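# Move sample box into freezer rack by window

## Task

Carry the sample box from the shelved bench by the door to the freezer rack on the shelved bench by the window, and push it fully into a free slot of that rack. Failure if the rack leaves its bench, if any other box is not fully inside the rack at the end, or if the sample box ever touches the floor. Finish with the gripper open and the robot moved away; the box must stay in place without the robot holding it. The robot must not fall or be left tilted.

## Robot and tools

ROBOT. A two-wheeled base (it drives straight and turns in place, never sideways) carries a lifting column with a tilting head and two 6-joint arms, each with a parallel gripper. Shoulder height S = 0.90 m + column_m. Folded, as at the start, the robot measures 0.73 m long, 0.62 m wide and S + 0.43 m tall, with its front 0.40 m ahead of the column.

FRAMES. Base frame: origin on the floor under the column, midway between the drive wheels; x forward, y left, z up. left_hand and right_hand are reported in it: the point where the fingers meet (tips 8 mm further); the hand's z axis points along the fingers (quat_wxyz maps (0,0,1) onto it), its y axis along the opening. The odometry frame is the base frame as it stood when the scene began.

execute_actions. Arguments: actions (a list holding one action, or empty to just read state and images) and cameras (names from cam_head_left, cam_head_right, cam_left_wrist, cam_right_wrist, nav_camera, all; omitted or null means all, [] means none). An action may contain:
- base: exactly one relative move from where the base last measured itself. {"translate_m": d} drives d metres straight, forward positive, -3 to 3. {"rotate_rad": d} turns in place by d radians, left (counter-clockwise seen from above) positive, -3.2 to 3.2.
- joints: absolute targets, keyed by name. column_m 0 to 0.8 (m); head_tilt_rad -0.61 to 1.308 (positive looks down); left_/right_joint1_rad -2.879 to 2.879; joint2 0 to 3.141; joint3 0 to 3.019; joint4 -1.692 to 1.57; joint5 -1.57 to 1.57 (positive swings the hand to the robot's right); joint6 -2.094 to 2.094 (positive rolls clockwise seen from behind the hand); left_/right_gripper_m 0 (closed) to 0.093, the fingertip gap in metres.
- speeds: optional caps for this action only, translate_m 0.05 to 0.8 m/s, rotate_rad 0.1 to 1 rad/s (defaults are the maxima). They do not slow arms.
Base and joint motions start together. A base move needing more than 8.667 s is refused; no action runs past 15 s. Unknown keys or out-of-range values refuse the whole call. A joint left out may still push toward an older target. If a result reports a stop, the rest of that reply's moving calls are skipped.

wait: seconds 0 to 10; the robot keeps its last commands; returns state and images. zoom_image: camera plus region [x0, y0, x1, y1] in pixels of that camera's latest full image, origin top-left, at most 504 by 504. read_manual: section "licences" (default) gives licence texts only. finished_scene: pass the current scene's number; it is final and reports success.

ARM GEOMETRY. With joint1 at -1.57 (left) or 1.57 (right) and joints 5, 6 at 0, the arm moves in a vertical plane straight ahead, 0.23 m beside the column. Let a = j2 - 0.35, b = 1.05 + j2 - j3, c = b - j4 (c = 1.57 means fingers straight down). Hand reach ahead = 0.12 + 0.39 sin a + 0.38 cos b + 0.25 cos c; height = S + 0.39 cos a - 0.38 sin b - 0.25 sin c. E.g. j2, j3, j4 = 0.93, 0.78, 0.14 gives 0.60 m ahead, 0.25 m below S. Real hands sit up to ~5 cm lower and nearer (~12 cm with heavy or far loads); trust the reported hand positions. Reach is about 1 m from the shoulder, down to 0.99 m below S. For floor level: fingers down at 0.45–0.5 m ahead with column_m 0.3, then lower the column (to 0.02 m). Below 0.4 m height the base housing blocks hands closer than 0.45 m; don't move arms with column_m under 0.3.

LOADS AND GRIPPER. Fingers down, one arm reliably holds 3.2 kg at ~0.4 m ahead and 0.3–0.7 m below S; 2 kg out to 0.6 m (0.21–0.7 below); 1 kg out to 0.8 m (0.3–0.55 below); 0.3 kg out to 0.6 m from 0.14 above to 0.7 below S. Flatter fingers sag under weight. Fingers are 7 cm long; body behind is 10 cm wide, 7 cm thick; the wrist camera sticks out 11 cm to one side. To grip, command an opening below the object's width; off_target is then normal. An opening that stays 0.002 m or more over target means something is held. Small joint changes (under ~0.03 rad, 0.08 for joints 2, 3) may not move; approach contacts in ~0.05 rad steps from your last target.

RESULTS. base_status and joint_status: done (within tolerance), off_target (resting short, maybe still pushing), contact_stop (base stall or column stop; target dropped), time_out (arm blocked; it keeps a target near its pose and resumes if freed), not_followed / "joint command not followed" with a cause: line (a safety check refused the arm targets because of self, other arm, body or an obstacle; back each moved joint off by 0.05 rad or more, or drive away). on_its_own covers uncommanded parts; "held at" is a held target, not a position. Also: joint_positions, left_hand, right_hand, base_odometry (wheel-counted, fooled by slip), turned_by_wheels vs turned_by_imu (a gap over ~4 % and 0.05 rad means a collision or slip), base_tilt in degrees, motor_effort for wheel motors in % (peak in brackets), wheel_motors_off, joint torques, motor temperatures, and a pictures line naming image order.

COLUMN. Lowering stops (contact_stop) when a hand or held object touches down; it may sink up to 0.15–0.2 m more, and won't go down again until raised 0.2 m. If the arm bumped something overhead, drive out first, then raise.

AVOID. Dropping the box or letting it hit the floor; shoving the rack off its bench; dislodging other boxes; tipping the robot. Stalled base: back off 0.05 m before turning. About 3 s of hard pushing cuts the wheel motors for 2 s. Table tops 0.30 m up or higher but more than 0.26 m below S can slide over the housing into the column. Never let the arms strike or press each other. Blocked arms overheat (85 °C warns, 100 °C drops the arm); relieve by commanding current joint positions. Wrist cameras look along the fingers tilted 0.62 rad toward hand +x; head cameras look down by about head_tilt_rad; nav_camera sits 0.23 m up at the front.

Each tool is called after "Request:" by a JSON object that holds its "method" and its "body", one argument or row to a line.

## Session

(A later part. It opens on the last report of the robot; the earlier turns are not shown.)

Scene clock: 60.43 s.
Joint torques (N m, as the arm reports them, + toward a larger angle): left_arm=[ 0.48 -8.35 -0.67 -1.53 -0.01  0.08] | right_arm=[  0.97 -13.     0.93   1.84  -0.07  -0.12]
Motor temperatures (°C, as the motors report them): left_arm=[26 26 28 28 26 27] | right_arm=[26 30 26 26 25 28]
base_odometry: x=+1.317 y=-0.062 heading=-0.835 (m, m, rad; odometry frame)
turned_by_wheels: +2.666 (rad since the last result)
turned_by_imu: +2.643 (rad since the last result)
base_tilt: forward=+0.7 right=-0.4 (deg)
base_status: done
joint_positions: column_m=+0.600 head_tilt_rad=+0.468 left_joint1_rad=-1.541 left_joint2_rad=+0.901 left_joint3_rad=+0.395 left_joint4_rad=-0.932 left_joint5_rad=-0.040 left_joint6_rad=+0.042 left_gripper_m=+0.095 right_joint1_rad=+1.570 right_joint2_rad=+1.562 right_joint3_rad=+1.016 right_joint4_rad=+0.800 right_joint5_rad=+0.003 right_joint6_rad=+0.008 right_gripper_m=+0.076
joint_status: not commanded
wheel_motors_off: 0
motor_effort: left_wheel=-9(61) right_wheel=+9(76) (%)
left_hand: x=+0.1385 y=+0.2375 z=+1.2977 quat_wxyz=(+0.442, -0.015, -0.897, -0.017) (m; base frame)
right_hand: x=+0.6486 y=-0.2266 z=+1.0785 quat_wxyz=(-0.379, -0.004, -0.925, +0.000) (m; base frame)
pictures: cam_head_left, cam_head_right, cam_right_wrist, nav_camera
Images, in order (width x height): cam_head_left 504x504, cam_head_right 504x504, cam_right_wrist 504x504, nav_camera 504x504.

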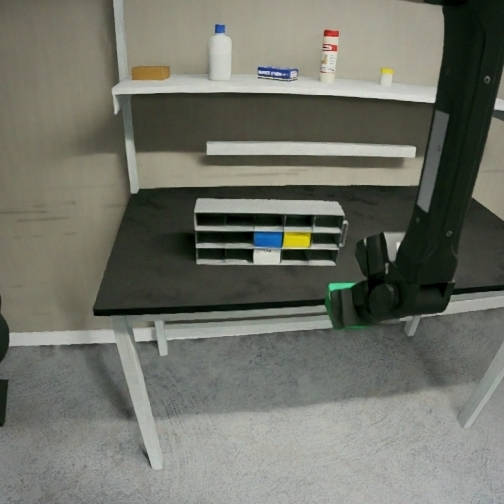

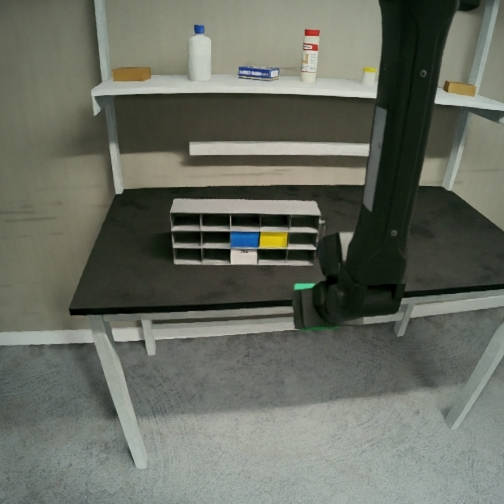

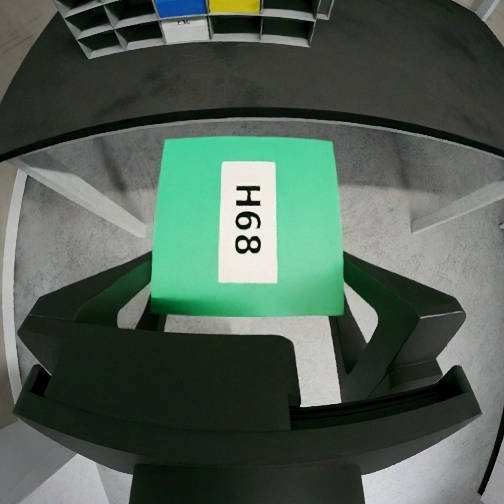

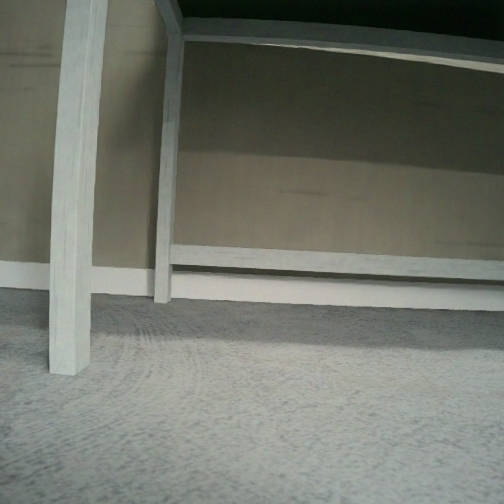

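Request:
{"method": "execute_actions", "body": {
  "actions": [
    {"base": {"rotate_rad": -0.064}, "speeds": {"rotate_rad": 0.3}}
  ],
  "cameras": []
}}

Request:
{"method": "execute_actions", "body": {
  "actions": [
    {"base": {"translate_m": 0.24}, "joints": {"head_tilt_rad": 0.6}, "speeds": {"translate_m": 0.3}}
  ],
  "cameras": ["cam_head_left", "cam_head_right", "cam_right_wrist"]
}}

Scene clock: 65.37 s.
Joint torques (N m, as the arm reports them, + toward a larger angle): left_arm=[ 0.46 -8.49 -0.69 -1.5  -0.01  0.07] | right_arm=[  0.81 -12.91   1.14   1.85  -0.07  -0.11]
Motor temperatures (°C, as the motors report them): left_arm=[26 26 28 28 26 27] | right_arm=[26 30 26 26 25 28]
base_odometry: x=+1.317 y=-0.062 heading=-0.898 (m, m, rad; odometry frame)
turned_by_wheels: -0.063 (rad since the last result)
turned_by_imu: -0.063 (rad since the last result)
base_tilt: forward=+0.6 right=-0.4 (deg)
base_status: done
joint_positions: column_m=+0.600 head_tilt_rad=+0.468 left_joint1_rad=-1.541 left_joint2_rad=+0.901 left_joint3_rad=+0.395 left_joint4_rad=-0.932 left_joint5_rad=-0.040 left_joint6_rad=+0.042 left_gripper_m=+0.095 right_joint1_rad=+1.567 right_joint2_rad=+1.562 right_joint3_rad=+1.016 right_joint4_rad=+0.800 right_joint5_rad=+0.003 right_joint6_rad=+0.008 right_gripper_m=+0.076
joint_status: not commanded
wheel_motors_off: 0
motor_effort: left_wheel=+10(19) right_wheel=-8(19) (%)
left_hand: x=+0.1385 y=+0.2375 z=+1.2977 quat_wxyz=(+0.442, -0.015, -0.897, -0.017) (m; base frame)
right_hand: x=+0.6486 y=-0.2283 z=+1.0785 quat_wxyz=(-0.379, -0.004, -0.925, +0.002) (m; base frame)
pictures: none
No camera images: the call's "cameras" was empty. Leave "cameras" out to get every camera's image.

Scene clock: 67.43 s.
Joint torques (N m, as the arm reports them, + toward a larger angle): left_arm=[ 0.61 -8.04 -0.53 -1.52 -0.02  0.07] | right_arm=[  0.66 -13.47   1.03   1.85  -0.07  -0.11]
Motor temperatures (°C, as the motors report them): left_arm=[26 26 28 28 26 27] | right_arm=[26 30 26 26 25 28]
base_odometry: x=+1.467 y=-0.250 heading=-0.895 (m, m, rad; odometry frame)
turned_by_wheels: +0.003 (rad since the last result)
turned_by_imu: +0.002 (rad since the last result)
base_tilt: forward=+0.7 right=-0.3 (deg)
base_status: done
joint_positions: column_m=+0.600 head_tilt_rad=+0.604 left_joint1_rad=-1.541 left_joint2_rad=+0.901 left_joint3_rad=+0.396 left_joint4_rad=-0.932 left_joint5_rad=-0.040 left_joint6_rad=+0.042 left_gripper_m=+0.095 right_joint1_rad=+1.567 right_joint2_rad=+1.562 right_joint3_rad=+1.016 right_joint4_rad=+0.800 right_joint5_rad=+0.003 right_joint6_rad=+0.008 right_gripper_m=+0.076
joint_status: all done
wheel_motors_off: 0
motor_effort: left_wheel=+2(90) right_wheel=-1(67) (%)
left_hand: x=+0.1391 y=+0.2376 z=+1.2975 quat_wxyz=(+0.441, -0.015, -0.897, -0.017) (m; base frame)
right_hand: x=+0.6486 y=-0.2283 z=+1.0785 quat_wxyz=(-0.379, -0.004, -0.925, +0.002) (m; base frame)
pictures: cam_head_left, cam_head_right, cam_right_wrist
Images, in order (width x height): cam_head_left 504x504, cam_head_right 504x504, cam_right_wrist 504x504.

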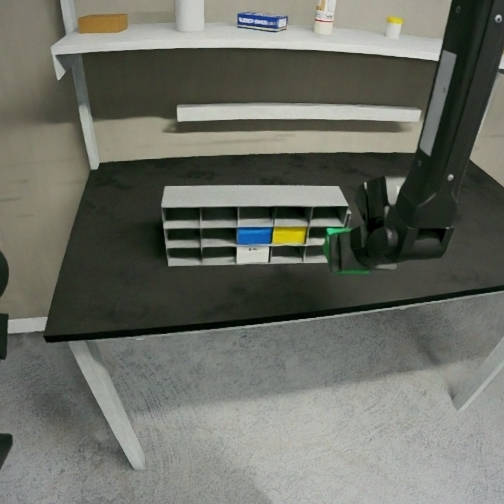

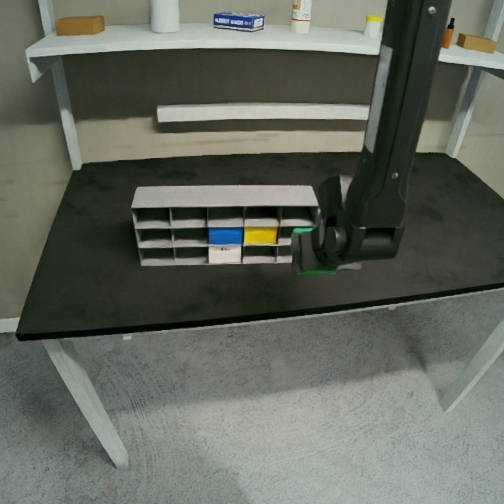

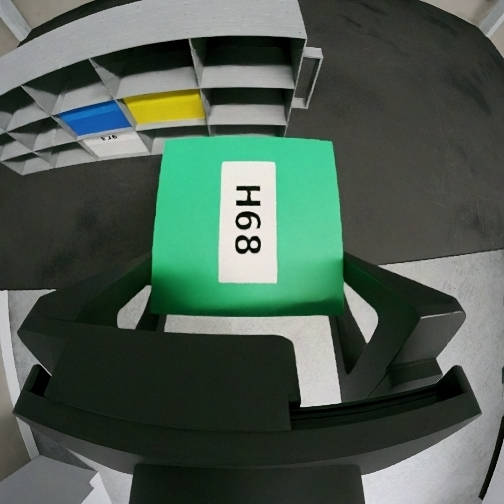

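Request:
{"method": "zoom_image", "body": {
  "camera": "cam_right_wrist",
  "region": [150, 0, 350, 160]
}}

Region (150, 0, 350, 160) of cam_right_wrist's 504x504 image, scaled by 2.520, with more detail than that image has; it fills the top 403 rows of this view, and the rest is white.

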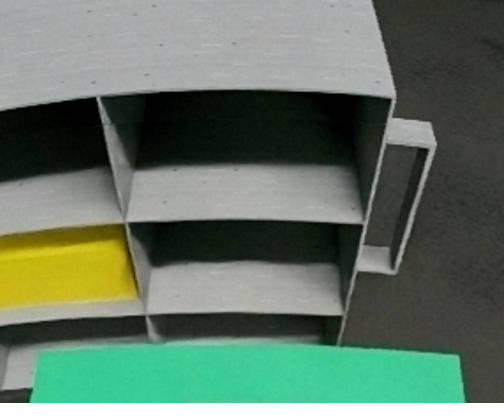

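Request:
{"method": "execute_actions", "body": {
  "actions": [
    {"base": {"translate_m": 0.085}, "joints": {"column_m": 0.585}, "speeds": {"translate_m": 0.1}}
  ],
  "cameras": ["cam_head_left", "cam_head_right", "cam_right_wrist"]
}}

Scene clock: 74.60 s.
Joint torques (N m, as the arm reports them, + toward a larger angle): left_arm=[ 0.49 -8.34 -0.53 -1.54 -0.01  0.08] | right_arm=[  0.74 -12.9    0.98   1.86  -0.07  -0.11]
Motor temperatures (°C, as the motors report them): left_arm=[26 26 28 28 26 27] | right_arm=[26 30 26 26 25 28]
base_odometry: x=+1.520 y=-0.316 heading=-0.892 (m, m, rad; odometry frame)
turned_by_wheels: +0.003 (rad since the last result)
turned_by_imu: +0.001 (rad since the last result)
base_tilt: forward=+0.7 right=-0.4 (deg)
base_status: done
joint_positions: column_m=+0.585 head_tilt_rad=+0.604 left_joint1_rad=-1.541 left_joint2_rad=+0.901 left_joint3_rad=+0.395 left_joint4_rad=-0.932 left_joint5_rad=-0.040 left_joint6_rad=+0.042 left_gripper_m=+0.095 right_joint1_rad=+1.567 right_joint2_rad=+1.562 right_joint3_rad=+1.016 right_joint4_rad=+0.800 right_joint5_rad=+0.003 right_joint6_rad=+0.008 right_gripper_m=+0.076
joint_status: all done
wheel_motors_off: 0
motor_effort: left_wheel=+1(42) right_wheel=-2(59) (%)
left_hand: x=+0.1389 y=+0.2376 z=+1.2827 quat_wxyz=(+0.442, -0.015, -0.897, -0.017) (m; base frame)
right_hand: x=+0.6486 y=-0.2283 z=+1.0636 quat_wxyz=(-0.379, -0.004, -0.925, +0.002) (m; base frame)
pictures: cam_head_left, cam_head_right, cam_right_wrist
Images, in order (width x height): cam_head_left 504x504, cam_head_right 504x504, cam_right_wrist 504x504.

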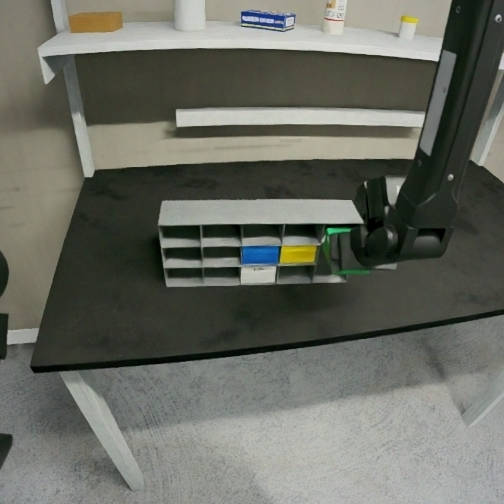

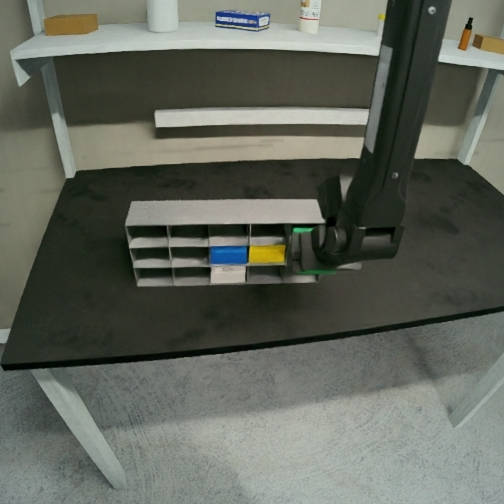

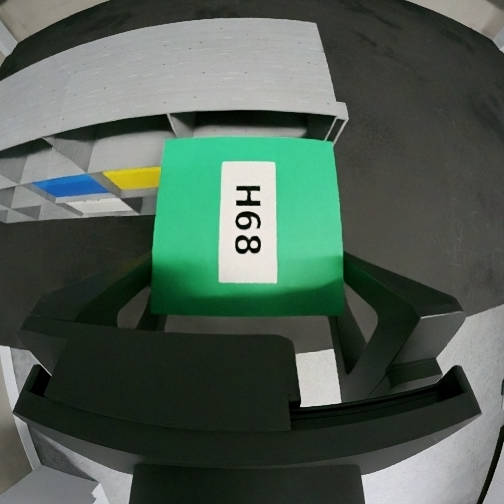

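Request:
{"method": "zoom_image", "body": {
  "camera": "cam_right_wrist",
  "region": [140, 80, 360, 180]
}}

Request:
{"method": "zoom_image", "body": {
  "camera": "cam_head_left",
  "region": [260, 190, 400, 300]
}}

Region (140, 80, 360, 180) of cam_right_wrist's 504x504 image, scaled by 2.291, with more detail than that image has; it fills the top 229 rows of this view, and the rest is white.

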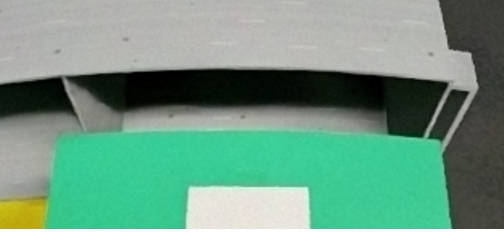

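Region (260, 190, 400, 300) of cam_head_left's 504x504 image, scaled by 3.600, with more detail than that image has; it fills the top 396 rows of this view, and the rest is white.

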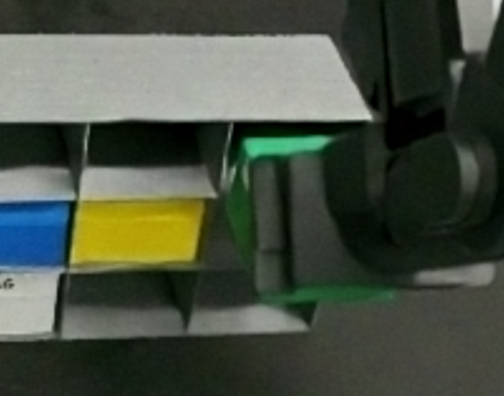

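Request:
{"method": "execute_actions", "body": {
  "actions": [
    {"base": {"rotate_rad": -0.004}, "joints": {"column_m": 0.581}, "speeds": {"rotate_rad": 0.1}}
  ],
  "cameras": []
}}

Request:
{"method": "execute_actions", "body": {
  "actions": [
    {"base": {"translate_m": 0.011}, "speeds": {"translate_m": 0.05}}
  ],
  "cameras": ["cam_head_left", "cam_right_wrist"]
}}

Scene clock: 82.90 s.
Joint torques (N m, as the arm reports them, + toward a larger angle): left_arm=[ 0.36 -8.43 -0.64 -1.48 -0.01  0.08] | right_arm=[  0.44 -12.97   0.95   1.82  -0.07  -0.11]
Motor temperatures (°C, as the motors report them): left_arm=[26 26 28 28 26 27] | right_arm=[26 30 26 26 25 28]
base_odometry: x=+1.520 y=-0.316 heading=-0.893 (m, m, rad; odometry frame)
turned_by_wheels: -0.001 (rad since the last result)
turned_by_imu: -0.002 (rad since the last result)
base_tilt: forward=+0.7 right=-0.3 (deg)
base_status: done
joint_positions: column_m=+0.581 head_tilt_rad=+0.604 left_joint1_rad=-1.541 left_joint2_rad=+0.901 left_joint3_rad=+0.395 left_joint4_rad=-0.932 left_joint5_rad=-0.040 left_joint6_rad=+0.042 left_gripper_m=+0.095 right_joint1_rad=+1.567 right_joint2_rad=+1.562 right_joint3_rad=+1.016 right_joint4_rad=+0.800 right_joint5_rad=+0.003 right_joint6_rad=+0.008 right_gripper_m=+0.076
joint_status: all done
wheel_motors_off: 0
motor_effort: left_wheel=+2(45) right_wheel=-3(44) (%)
left_hand: x=+0.1389 y=+0.2376 z=+1.2787 quat_wxyz=(+0.442, -0.015, -0.897, -0.017) (m; base frame)
right_hand: x=+0.6486 y=-0.2283 z=+1.0596 quat_wxyz=(-0.379, -0.004, -0.925, +0.002) (m; base frame)
pictures: none
No camera images: the call's "cameras" was empty. Leave "cameras" out to get every camera's image.

Scene clock: 83.93 s.
Joint torques (N m, as the arm reports them, + toward a larger angle): left_arm=[ 0.42 -9.04 -0.68 -1.47 -0.01  0.07] | right_arm=[  0.72 -13.05   1.03   1.89  -0.07  -0.12]
Motor temperatures (°C, as the motors report them): left_arm=[26 26 28 28 26 27] | right_arm=[26 30 26 26 25 28]
base_odometry: x=+1.527 y=-0.325 heading=-0.893 (m, m, rad; odometry frame)
turned_by_wheels: +0.000 (rad since the last result)
turned_by_imu: +0.000 (rad since the last result)
base_tilt: forward=+0.7 right=-0.3 (deg)
base_status: done
joint_positions: column_m=+0.581 head_tilt_rad=+0.604 left_joint1_rad=-1.541 left_joint2_rad=+0.901 left_joint3_rad=+0.395 left_joint4_rad=-0.932 left_joint5_rad=-0.040 left_joint6_rad=+0.042 left_gripper_m=+0.095 right_joint1_rad=+1.567 right_joint2_rad=+1.562 right_joint3_rad=+1.016 right_joint4_rad=+0.800 right_joint5_rad=+0.003 right_joint6_rad=+0.008 right_gripper_m=+0.076
joint_status: not commanded
wheel_motors_off: 0
motor_effort: left_wheel=-1(34) right_wheel=+2(32) (%)
left_hand: x=+0.1389 y=+0.2376 z=+1.2787 quat_wxyz=(+0.442, -0.015, -0.897, -0.017) (m; base frame)
right_hand: x=+0.6485 y=-0.2283 z=+1.0597 quat_wxyz=(-0.379, -0.004, -0.925, +0.002) (m; base frame)
pictures: cam_head_left, cam_right_wrist
Images, in order (width x height): cam_head_left 504x504, cam_right_wrist 504x504.

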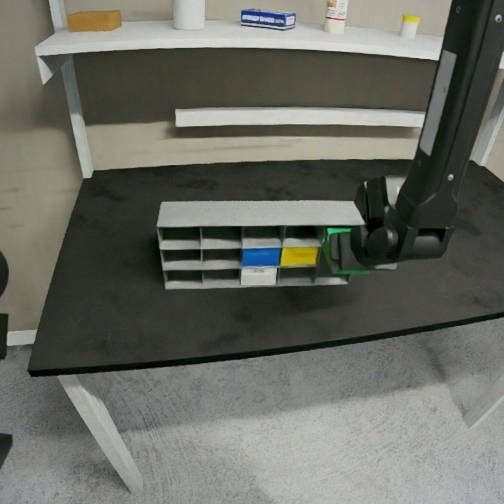

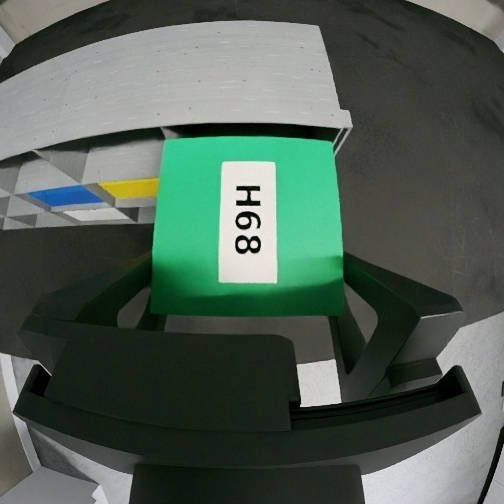

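Request:
{"method": "zoom_image", "body": {
  "camera": "cam_right_wrist",
  "region": [140, 90, 360, 180]
}}

Request:
{"method": "zoom_image", "body": {
  "camera": "cam_head_left",
  "region": [280, 205, 370, 285]
}}

Region (140, 90, 360, 180) of cam_right_wrist's 504x504 image, scaled by 2.291, with more detail than that image has; it fills the top 206 rows of this view, and the rest is white.

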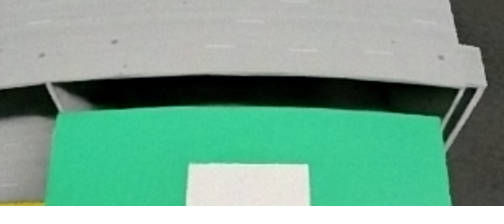

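Region (280, 205, 370, 285) of cam_head_left's 504x504 image, scaled by 5.600, with more detail than that image has.

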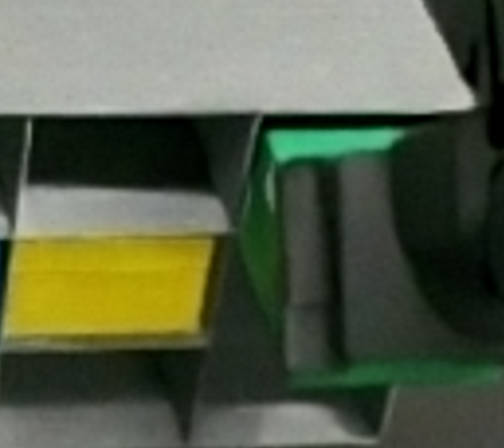

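Request:
{"method": "execute_actions", "body": {
  "actions": [
    {"base": {"rotate_rad": -0.004}, "joints": {"column_m": 0.5835}, "speeds": {"rotate_rad": 0.1}}
  ],
  "cameras": ["cam_head_left", "cam_right_wrist"]
}}

Request:
{"method": "zoom_image", "body": {
  "camera": "cam_right_wrist",
  "region": [140, 90, 360, 180]
}}

Request:
{"method": "zoom_image", "body": {
  "camera": "cam_head_left",
  "region": [280, 205, 370, 285]
}}

Scene clock: 87.80 s.
Joint torques (N m, as the arm reports them, + toward a larger angle): left_arm=[ 0.32 -8.06 -0.52 -1.46 -0.01  0.07] | right_arm=[  1.01 -12.5    0.97   1.76  -0.05  -0.12]
Motor temperatures (°C, as the motors report them): left_arm=[26 26 28 28 26 27] | right_arm=[26 30 26 26 25 28]
base_odometry: x=+1.527 y=-0.325 heading=-0.894 (m, m, rad; odometry frame)
turned_by_wheels: -0.001 (rad since the last result)
turned_by_imu: -0.002 (rad since the last result)
base_tilt: forward=+0.7 right=-0.3 (deg)
base_status: done
joint_positions: column_m=+0.583 head_tilt_rad=+0.604 left_joint1_rad=-1.541 left_joint2_rad=+0.901 left_joint3_rad=+0.395 left_joint4_rad=-0.932 left_joint5_rad=-0.040 left_joint6_rad=+0.042 left_gripper_m=+0.095 right_joint1_rad=+1.567 right_joint2_rad=+1.562 right_joint3_rad=+1.016 right_joint4_rad=+0.800 right_joint5_rad=+0.003 right_joint6_rad=+0.008 right_gripper_m=+0.076
joint_status: all done
wheel_motors_off: 0
motor_effort: left_wheel=+1(46) right_wheel=-2(46) (%)
left_hand: x=+0.1387 y=+0.2375 z=+1.2812 quat_wxyz=(+0.442, -0.015, -0.897, -0.017) (m; base frame)
right_hand: x=+0.6485 y=-0.2283 z=+1.0620 quat_wxyz=(-0.379, -0.004, -0.925, +0.002) (m; base frame)
pictures: cam_head_left, cam_right_wrist
Images, in order (width x height): cam_head_left 504x504, cam_right_wrist 504x504.

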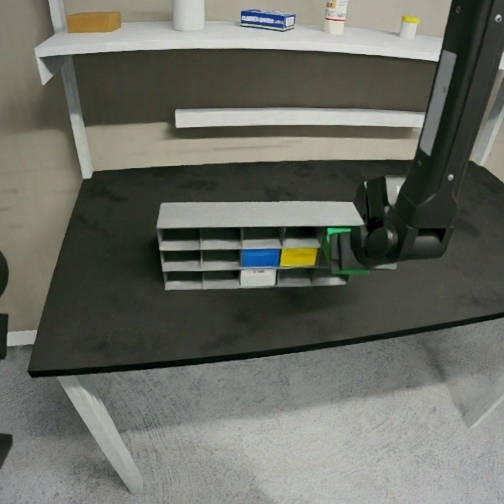

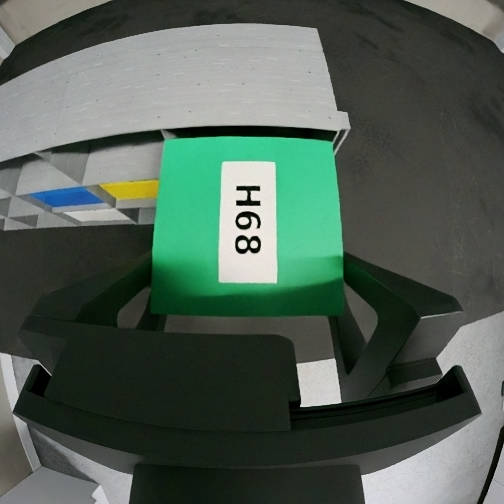

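Region (140, 90, 360, 180) of cam_right_wrist's 504x504 image, scaled by 2.291, with more detail than that image has; it fills the top 206 rows of this view, and the rest is white.

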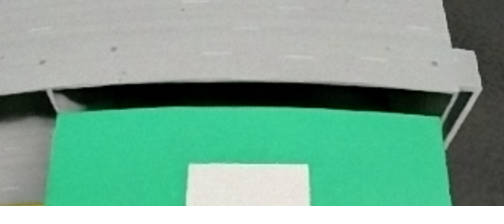

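Region (280, 205, 370, 285) of cam_head_left's 504x504 image, scaled by 5.600, with more detail than that image has.

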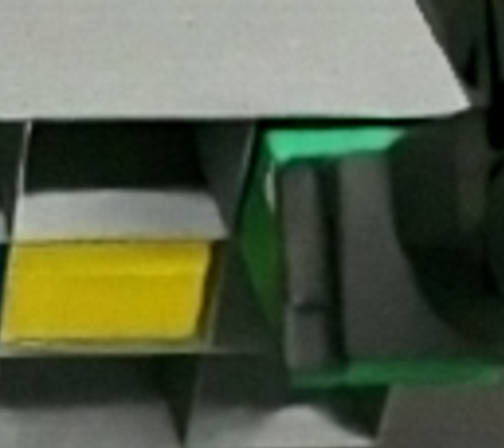

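Request:
{"method": "execute_actions", "body": {
  "actions": [
    {"base": {"translate_m": 0.015}, "speeds": {"translate_m": 0.05}}
  ],
  "cameras": ["cam_head_left", "cam_right_wrist"]
}}

Scene clock: 89.57 s.
Joint torques (N m, as the arm reports them, + toward a larger angle): left_arm=[ 0.72 -8.96 -0.69 -1.45  0.    0.07] | right_arm=[  0.68 -12.52   1.02   1.8   -0.06  -0.11]
Motor temperatures (°C, as the motors report them): left_arm=[26 26 28 28 26 27] | right_arm=[26 30 26 26 25 28]
base_odometry: x=+1.537 y=-0.336 heading=-0.894 (m, m, rad; odometry frame)
turned_by_wheels: +0.000 (rad since the last result)
turned_by_imu: +0.000 (rad since the last result)
base_tilt: forward=+0.6 right=-0.4 (deg)
base_status: done
joint_positions: column_m=+0.583 head_tilt_rad=+0.604 left_joint1_rad=-1.541 left_joint2_rad=+0.900 left_joint3_rad=+0.395 left_joint4_rad=-0.932 left_joint5_rad=-0.040 left_joint6_rad=+0.042 left_gripper_m=+0.095 right_joint1_rad=+1.567 right_joint2_rad=+1.562 right_joint3_rad=+1.016 right_joint4_rad=+0.801 right_joint5_rad=+0.003 right_joint6_rad=+0.008 right_gripper_m=+0.076
joint_status: not commanded
wheel_motors_off: 0
motor_effort: left_wheel=+0(35) right_wheel=+1(28) (%)
left_hand: x=+0.1386 y=+0.2375 z=+1.2813 quat_wxyz=(+0.442, -0.015, -0.897, -0.017) (m; base frame)
right_hand: x=+0.6488 y=-0.2283 z=+1.0622 quat_wxyz=(-0.379, -0.004, -0.925, +0.002) (m; base frame)
pictures: cam_head_left, cam_right_wrist
Images, in order (width x height): cam_head_left 504x504, cam_right_wrist 504x504.

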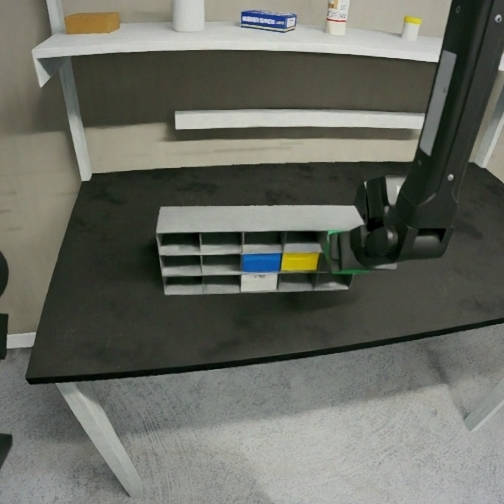

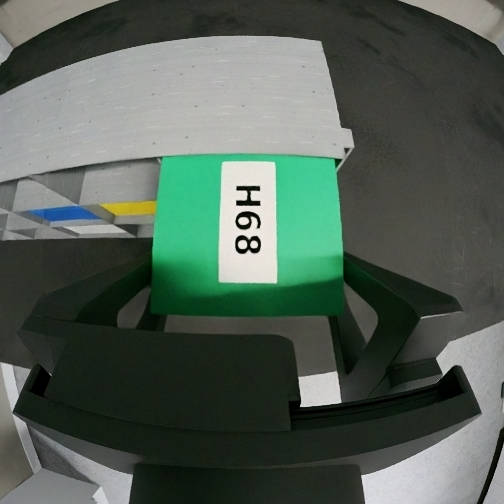

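Request:
{"method": "execute_actions", "body": {
  "actions": [
    {"base": {"translate_m": 0.026}, "speeds": {"translate_m": 0.05}}
  ],
  "cameras": ["cam_head_left", "cam_right_wrist"]
}}

Scene clock: 91.57 s.
Joint torques (N m, as the arm reports them, + toward a larger angle): left_arm=[ 0.34 -8.13 -0.71 -1.49 -0.02  0.08] | right_arm=[  0.7  -13.52   0.96   1.69  -0.07  -0.11]
Motor temperatures (°C, as the motors report them): left_arm=[26 26 28 28 26 27] | right_arm=[26 30 26 26 25 28]
base_odometry: x=+1.553 y=-0.357 heading=-0.894 (m, m, rad; odometry frame)
turned_by_wheels: +0.000 (rad since the last result)
turned_by_imu: -0.001 (rad since the last result)
base_tilt: forward=+0.6 right=-0.4 (deg)
base_status: done
joint_positions: column_m=+0.583 head_tilt_rad=+0.604 left_joint1_rad=-1.541 left_joint2_rad=+0.900 left_joint3_rad=+0.395 left_joint4_rad=-0.932 left_joint5_rad=-0.040 left_joint6_rad=+0.042 left_gripper_m=+0.095 right_joint1_rad=+1.567 right_joint2_rad=+1.562 right_joint3_rad=+1.016 right_joint4_rad=+0.801 right_joint5_rad=+0.003 right_joint6_rad=+0.008 right_gripper_m=+0.076
joint_status: not commanded
wheel_motors_off: 0
motor_effort: left_wheel=+0(31) right_wheel=+0(31) (%)
left_hand: x=+0.1388 y=+0.2375 z=+1.2812 quat_wxyz=(+0.442, -0.015, -0.897, -0.017) (m; base frame)
right_hand: x=+0.6488 y=-0.2283 z=+1.0622 quat_wxyz=(-0.379, -0.004, -0.925, +0.002) (m; base frame)
pictures: cam_head_left, cam_right_wrist
Images, in order (width x height): cam_head_left 504x504, cam_right_wrist 504x504.

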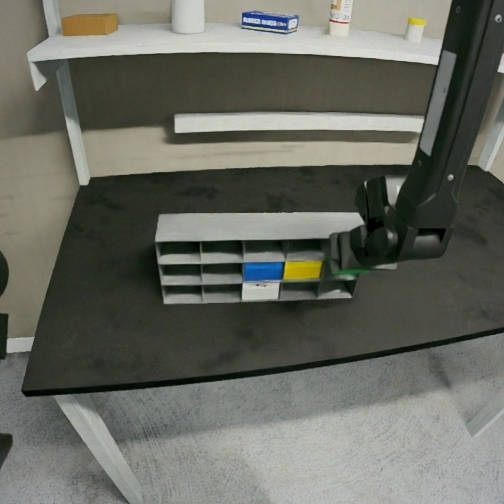

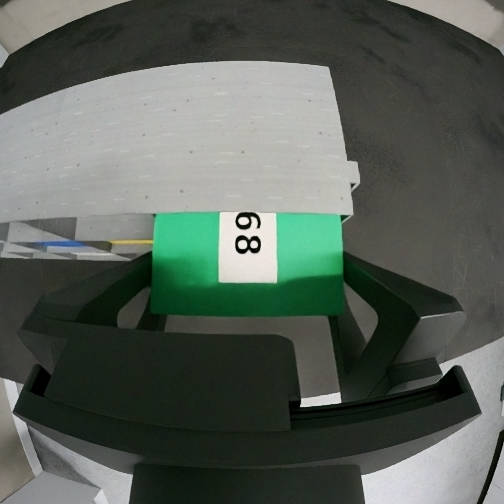

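Request:
{"method": "execute_actions", "body": {
  "actions": [
    {"joints": {"right_gripper_m": 0.093}}
  ],
  "cameras": ["cam_right_wrist"]
}}

Request:
{"method": "execute_actions", "body": {
  "actions": [
    {"base": {"translate_m": -0.05}, "speeds": {"translate_m": 0.1}}
  ],
  "cameras": ["cam_head_left", "cam_right_wrist"]
}}

Scene clock: 92.87 s.
Joint torques (N m, as the arm reports them, + toward a larger angle): left_arm=[ 0.48 -8.49 -0.75 -1.52 -0.01  0.07] | right_arm=[  0.8  -12.35   1.     1.76  -0.07  -0.11]
Motor temperatures (°C, as the motors report them): left_arm=[26 26 28 28 26 27] | right_arm=[26 30 26 26 25 28]
base_odometry: x=+1.553 y=-0.357 heading=-0.894 (m, m, rad; odometry frame)
turned_by_wheels: +0.000 (rad since the last result)
turned_by_imu: +0.000 (rad since the last result)
base_tilt: forward=+0.6 right=-0.4 (deg)
base_status: not commanded
joint_positions: column_m=+0.583 head_tilt_rad=+0.604 left_joint1_rad=-1.541 left_joint2_rad=+0.900 left_joint3_rad=+0.395 left_joint4_rad=-0.932 left_joint5_rad=-0.040 left_joint6_rad=+0.042 left_gripper_m=+0.095 right_joint1_rad=+1.567 right_joint2_rad=+1.562 right_joint3_rad=+1.016 right_joint4_rad=+0.801 right_joint5_rad=+0.003 right_joint6_rad=+0.008 right_gripper_m=+0.093
joint_status: all done
wheel_motors_off: 0
motor_effort: left_wheel=+0(1) right_wheel=+0(2) (%)
left_hand: x=+0.1388 y=+0.2375 z=+1.2812 quat_wxyz=(+0.442, -0.015, -0.897, -0.017) (m; base frame)
right_hand: x=+0.6488 y=-0.2283 z=+1.0622 quat_wxyz=(-0.379, -0.004, -0.925, +0.002) (m; base frame)
pictures: cam_right_wrist
Images, in order (width x height): cam_right_wrist 504x504.

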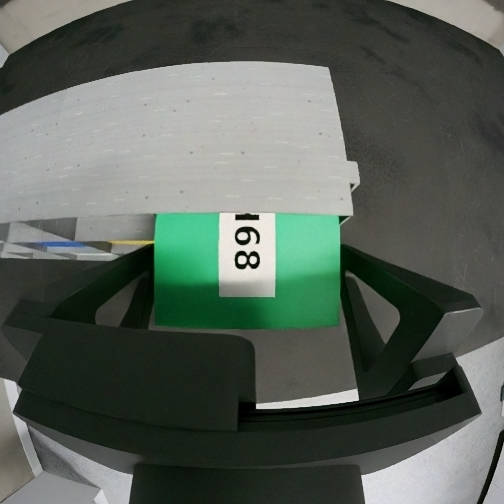

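Scene clock: 94.23 s.
Joint torques (N m, as the arm reports them, + toward a larger angle): left_arm=[ 0.25 -8.46 -0.55 -1.48  0.    0.07] | right_arm=[  0.6  -13.39   1.1    1.74  -0.06  -0.11]
Motor temperatures (°C, as the motors report them): left_arm=[26 26 28 28 26 27] | right_arm=[26 30 26 26 25 28]
base_odometry: x=+1.522 y=-0.318 heading=-0.894 (m, m, rad; odometry frame)
turned_by_wheels: +0.000 (rad since the last result)
turned_by_imu: +0.000 (rad since the last result)
base_tilt: forward=+0.6 right=-0.4 (deg)
base_status: done
joint_positions: column_m=+0.583 head_tilt_rad=+0.604 left_joint1_rad=-1.541 left_joint2_rad=+0.900 left_joint3_rad=+0.395 left_joint4_rad=-0.932 left_joint5_rad=-0.040 left_joint6_rad=+0.042 left_gripper_m=+0.095 right_joint1_rad=+1.567 right_joint2_rad=+1.562 right_joint3_rad=+1.016 right_joint4_rad=+0.803 right_joint5_rad=+0.003 right_joint6_rad=+0.008 right_gripper_m=+0.093
joint_status: not commanded
wheel_motors_off: 0
motor_effort: left_wheel=+1(30) right_wheel=-1(31) (%)
left_hand: x=+0.1386 y=+0.2375 z=+1.2813 quat_wxyz=(+0.442, -0.015, -0.897, -0.017) (m; base frame)
right_hand: x=+0.6492 y=-0.2283 z=+1.0628 quat_wxyz=(-0.381, -0.004, -0.925, +0.002) (m; base frame)
pictures: cam_head_left, cam_right_wrist
Images, in order (width x height): cam_head_left 504x504, cam_right_wrist 504x504.

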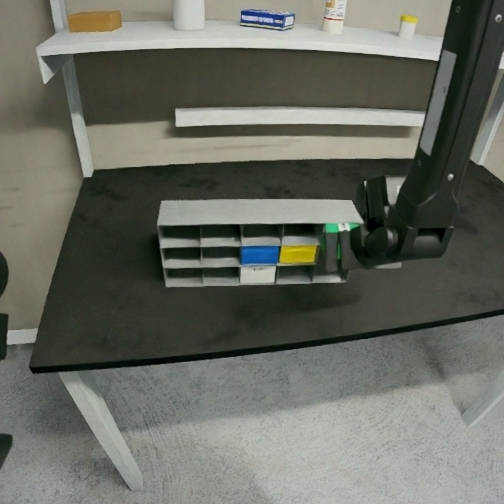

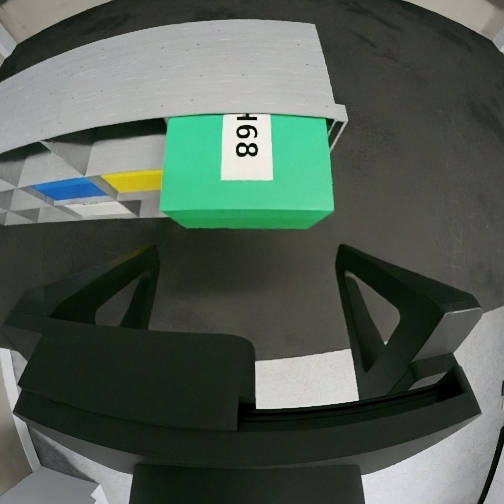

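Request:
{"method": "execute_actions", "body": {
  "actions": [
    {"joints": {"right_gripper_m": 0.035}}
  ],
  "cameras": []
}}

Request:
{"method": "execute_actions", "body": {
  "actions": [
    {"base": {"translate_m": 0.04}, "speeds": {"translate_m": 0.05}}
  ],
  "cameras": ["cam_head_left", "cam_right_wrist"]
}}

Scene clock: 95.73 s.
Joint torques (N m, as the arm reports them, + toward a larger angle): left_arm=[ 0.38 -8.34 -0.68 -1.51  0.01  0.06] | right_arm=[  0.7  -12.77   0.96   1.71  -0.06  -0.11]
Motor temperatures (°C, as the motors report them): left_arm=[26 26 28 28 26 27] | right_arm=[26 30 26 26 25 28]
base_odometry: x=+1.522 y=-0.318 heading=-0.894 (m, m, rad; odometry frame)
turned_by_wheels: +0.000 (rad since the last result)
turned_by_imu: +0.000 (rad since the last result)
base_tilt: forward=+0.7 right=-0.4 (deg)
base_status: not commanded
joint_positions: column_m=+0.583 head_tilt_rad=+0.604 left_joint1_rad=-1.541 left_joint2_rad=+0.900 left_joint3_rad=+0.395 left_joint4_rad=-0.932 left_joint5_rad=-0.040 left_joint6_rad=+0.042 left_gripper_m=+0.095 right_joint1_rad=+1.567 right_joint2_rad=+1.562 right_joint3_rad=+1.016 right_joint4_rad=+0.803 right_joint5_rad=+0.003 right_joint6_rad=+0.008 right_gripper_m=+0.035
joint_status: all done
wheel_motors_off: 0
motor_effort: left_wheel=+0(0) right_wheel=+3(0) (%)
left_hand: x=+0.1386 y=+0.2375 z=+1.2813 quat_wxyz=(+0.442, -0.015, -0.897, -0.017) (m; base frame)
right_hand: x=+0.6492 y=-0.2283 z=+1.0628 quat_wxyz=(-0.381, -0.004, -0.925, +0.002) (m; base frame)
pictures: none
No camera images: the call's "cameras" was empty. Leave "cameras" out to get every camera's image.

Scene clock: 97.33 s.
Joint torques (N m, as the arm reports them, + toward a larger angle): left_arm=[ 0.43 -8.61 -0.71 -1.52 -0.02  0.06] | right_arm=[  0.45 -12.93   0.77   1.75  -0.07  -0.11]
Motor temperatures (°C, as the motors report them): left_arm=[26 26 28 28 26 27] | right_arm=[26 30 26 26 25 28]
base_odometry: x=+1.547 y=-0.349 heading=-0.894 (m, m, rad; odometry frame)
turned_by_wheels: +0.000 (rad since the last result)
turned_by_imu: -0.001 (rad since the last result)
base_tilt: forward=+0.7 right=-0.3 (deg)
base_status: done
joint_positions: column_m=+0.583 head_tilt_rad=+0.604 left_joint1_rad=-1.541 left_joint2_rad=+0.900 left_joint3_rad=+0.395 left_joint4_rad=-0.932 left_joint5_rad=-0.040 left_joint6_rad=+0.042 left_gripper_m=+0.095 right_joint1_rad=+1.567 right_joint2_rad=+1.562 right_joint3_rad=+1.016 right_joint4_rad=+0.804 right_joint5_rad=+0.003 right_joint6_rad=+0.008 right_gripper_m=+0.035
joint_status: not commanded
wheel_motors_off: 0
motor_effort: left_wheel=+1(34) right_wheel=+0(31) (%)
left_hand: x=+0.1390 y=+0.2376 z=+1.2811 quat_wxyz=(+0.441, -0.015, -0.897, -0.017) (m; base frame)
right_hand: x=+0.6495 y=-0.2283 z=+1.0629 quat_wxyz=(-0.381, -0.004, -0.925, +0.002) (m; base frame)
pictures: cam_head_left, cam_right_wrist
Images, in order (width x height): cam_head_left 504x504, cam_right_wrist 504x504.

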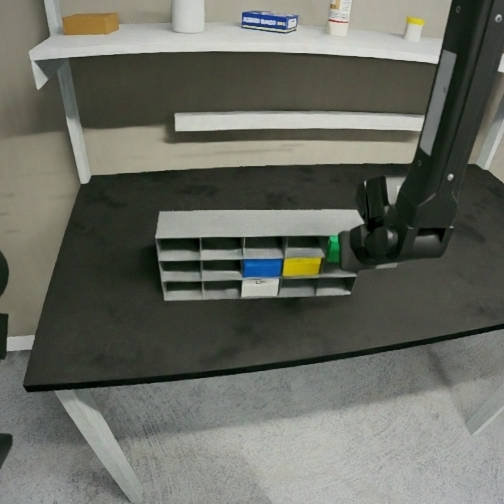

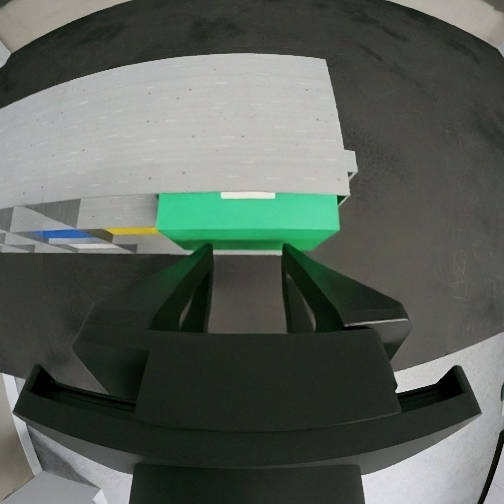

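Request:
{"method": "execute_actions", "body": {
  "actions": [
    {"base": {"translate_m": 0.017}, "speeds": {"translate_m": 0.05}}
  ],
  "cameras": ["cam_head_left", "cam_right_wrist"]
}}

Scene clock: 99.00 s.
Joint torques (N m, as the arm reports them, + toward a larger angle): left_arm=[ 0.18 -8.55 -0.58 -1.51 -0.01  0.07] | right_arm=[  0.47 -12.82   0.95   1.74  -0.07  -0.11]
Motor temperatures (°C, as the motors report them): left_arm=[26 26 28 28 26 27] | right_arm=[26 30 26 26 25 28]
base_odometry: x=+1.558 y=-0.362 heading=-0.894 (m, m, rad; odometry frame)
turned_by_wheels: +0.000 (rad since the last result)
turned_by_imu: +0.000 (rad since the last result)
base_tilt: forward=+0.7 right=-0.4 (deg)
base_status: done
joint_positions: column_m=+0.583 head_tilt_rad=+0.604 left_joint1_rad=-1.541 left_joint2_rad=+0.900 left_joint3_rad=+0.396 left_joint4_rad=-0.932 left_joint5_rad=-0.040 left_joint6_rad=+0.042 left_gripper_m=+0.095 right_joint1_rad=+1.567 right_joint2_rad=+1.562 right_joint3_rad=+1.016 right_joint4_rad=+0.804 right_joint5_rad=+0.003 right_joint6_rad=+0.008 right_gripper_m=+0.035
joint_status: not commanded
wheel_motors_off: 0
motor_effort: left_wheel=+0(30) right_wheel=+0(29) (%)
left_hand: x=+0.1392 y=+0.2376 z=+1.2810 quat_wxyz=(+0.441, -0.015, -0.897, -0.017) (m; base frame)
right_hand: x=+0.6495 y=-0.2283 z=+1.0629 quat_wxyz=(-0.381, -0.004, -0.925, +0.002) (m; base frame)
pictures: cam_head_left, cam_right_wrist
Images, in order (width x height): cam_head_left 504x504, cam_right_wrist 504x504.

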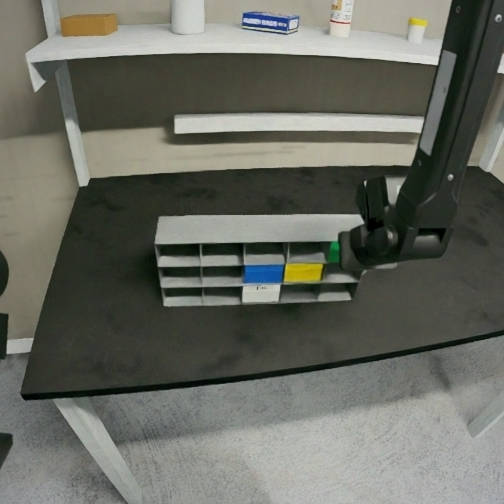

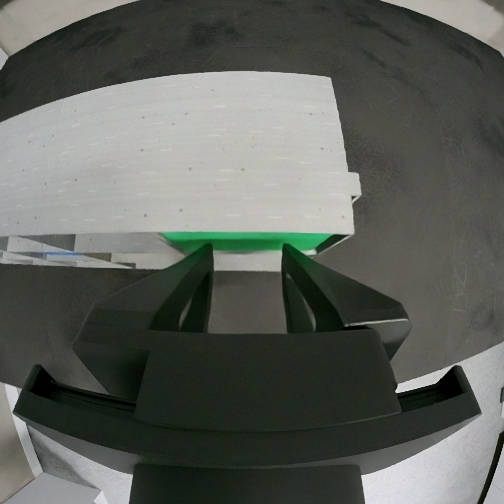

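Request:
{"method": "execute_actions", "body": {
  "actions": [
    {"base": {"translate_m": 0.005}, "speeds": {"translate_m": 0.05}}
  ],
  "cameras": ["cam_right_wrist"]
}}

Request:
{"method": "execute_actions", "body": {
  "actions": [
    {"base": {"translate_m": -0.2}, "speeds": {"translate_m": 0.3}}
  ],
  "cameras": ["cam_head_left", "cam_right_wrist"]
}}

Scene clock: 100.47 s.
Joint torques (N m, as the arm reports them, + toward a larger angle): left_arm=[ 0.3  -8.22 -0.78 -1.47 -0.01  0.07] | right_arm=[  0.68 -12.43   0.84   1.73  -0.06  -0.12]
Motor temperatures (°C, as the motors report them): left_arm=[26 26 28 28 26 27] | right_arm=[26 30 26 26 25 28]
base_odometry: x=+1.561 y=-0.366 heading=-0.894 (m, m, rad; odometry frame)
turned_by_wheels: +0.000 (rad since the last result)
turned_by_imu: +0.000 (rad since the last result)
base_tilt: forward=+0.7 right=-0.3 (deg)
base_status: done
joint_positions: column_m=+0.583 head_tilt_rad=+0.604 left_joint1_rad=-1.541 left_joint2_rad=+0.901 left_joint3_rad=+0.395 left_joint4_rad=-0.932 left_joint5_rad=-0.040 left_joint6_rad=+0.042 left_gripper_m=+0.095 right_joint1_rad=+1.567 right_joint2_rad=+1.561 right_joint3_rad=+1.018 right_joint4_rad=+0.804 right_joint5_rad=+0.003 right_joint6_rad=+0.008 right_gripper_m=+0.035
joint_status: not commanded
wheel_motors_off: 0
motor_effort: left_wheel=+0(34) right_wheel=-2(31) (%)
left_hand: x=+0.1389 y=+0.2376 z=+1.2811 quat_wxyz=(+0.442, -0.015, -0.897, -0.017) (m; base frame)
right_hand: x=+0.6508 y=-0.2283 z=+1.0635 quat_wxyz=(-0.382, -0.004, -0.924, +0.002) (m; base frame)
pictures: cam_right_wrist
Images, in order (width x height): cam_right_wrist 504x504.

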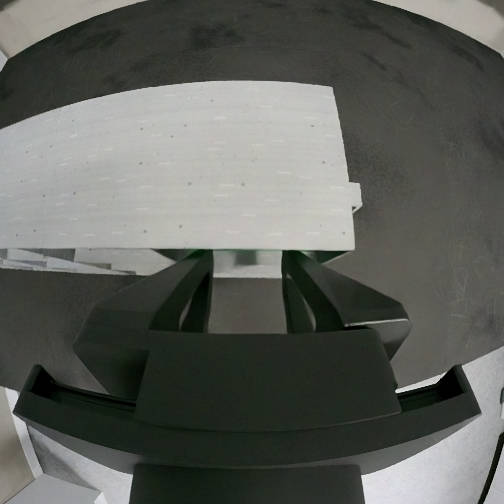

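Scene clock: 102.40 s.
Joint torques (N m, as the arm reports them, + toward a larger angle): left_arm=[ 0.62 -8.79 -0.71 -1.53 -0.01  0.07] | right_arm=[  1.24 -12.64   0.75   1.59  -0.07  -0.11]
Motor temperatures (°C, as the motors report them): left_arm=[26 26 28 28 26 27] | right_arm=[26 30 26 26 25 28]
base_odometry: x=+1.435 y=-0.210 heading=-0.892 (m, m, rad; odometry frame)
turned_by_wheels: +0.002 (rad since the last result)
turned_by_imu: +0.002 (rad since the last result)
base_tilt: forward=+0.6 right=-0.4 (deg)
base_status: done
joint_positions: column_m=+0.583 head_tilt_rad=+0.604 left_joint1_rad=-1.541 left_joint2_rad=+0.901 left_joint3_rad=+0.396 left_joint4_rad=-0.932 left_joint5_rad=-0.040 left_joint6_rad=+0.042 left_gripper_m=+0.095 right_joint1_rad=+1.567 right_joint2_rad=+1.561 right_joint3_rad=+1.018 right_joint4_rad=+0.804 right_joint5_rad=+0.003 right_joint6_rad=+0.008 right_gripper_m=+0.035
joint_status: not commanded
wheel_motors_off: 0
motor_effort: left_wheel=+2(43) right_wheel=+0(29) (%)
left_hand: x=+0.1391 y=+0.2376 z=+1.2810 quat_wxyz=(+0.441, -0.015, -0.897, -0.017) (m; base frame)
right_hand: x=+0.6505 y=-0.2283 z=+1.0634 quat_wxyz=(-0.382, -0.004, -0.924, +0.002) (m; base frame)
pictures: cam_head_left, cam_right_wrist
Images, in order (width x height): cam_head_left 504x504, cam_right_wrist 504x504.

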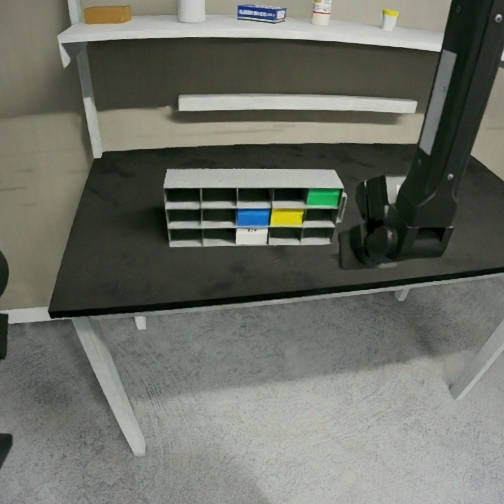

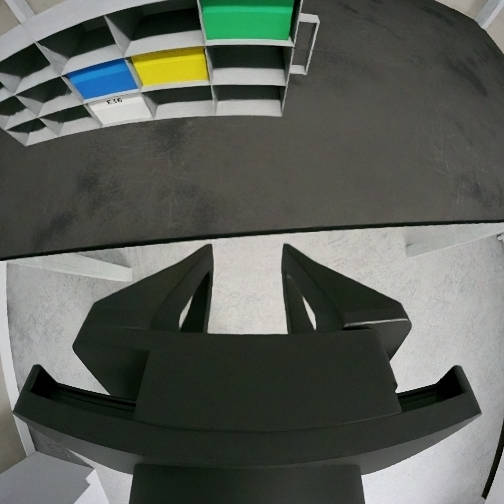

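Request:
{"method": "zoom_image", "body": {
  "camera": "cam_right_wrist",
  "region": [40, 0, 340, 160]
}}

Request:
{"method": "zoom_image", "body": {
  "camera": "cam_head_left",
  "region": [210, 160, 360, 260]
}}

Region (40, 0, 340, 160) of cam_right_wrist's 504x504 image, scaled by 1.680, with more detail than that image has; it fills the top 269 rows of this view, and the rest is white.

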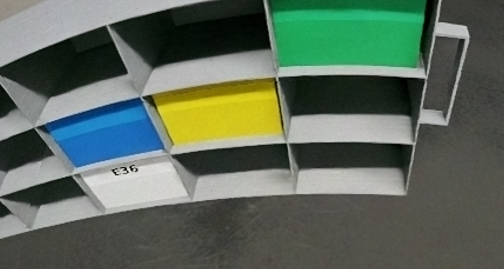

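Region (210, 160, 360, 260) of cam_head_left's 504x504 image, scaled by 3.360, with more detail than that image has.

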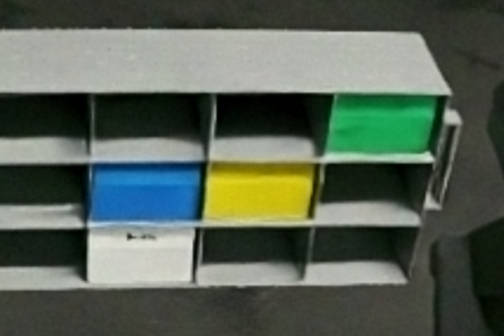

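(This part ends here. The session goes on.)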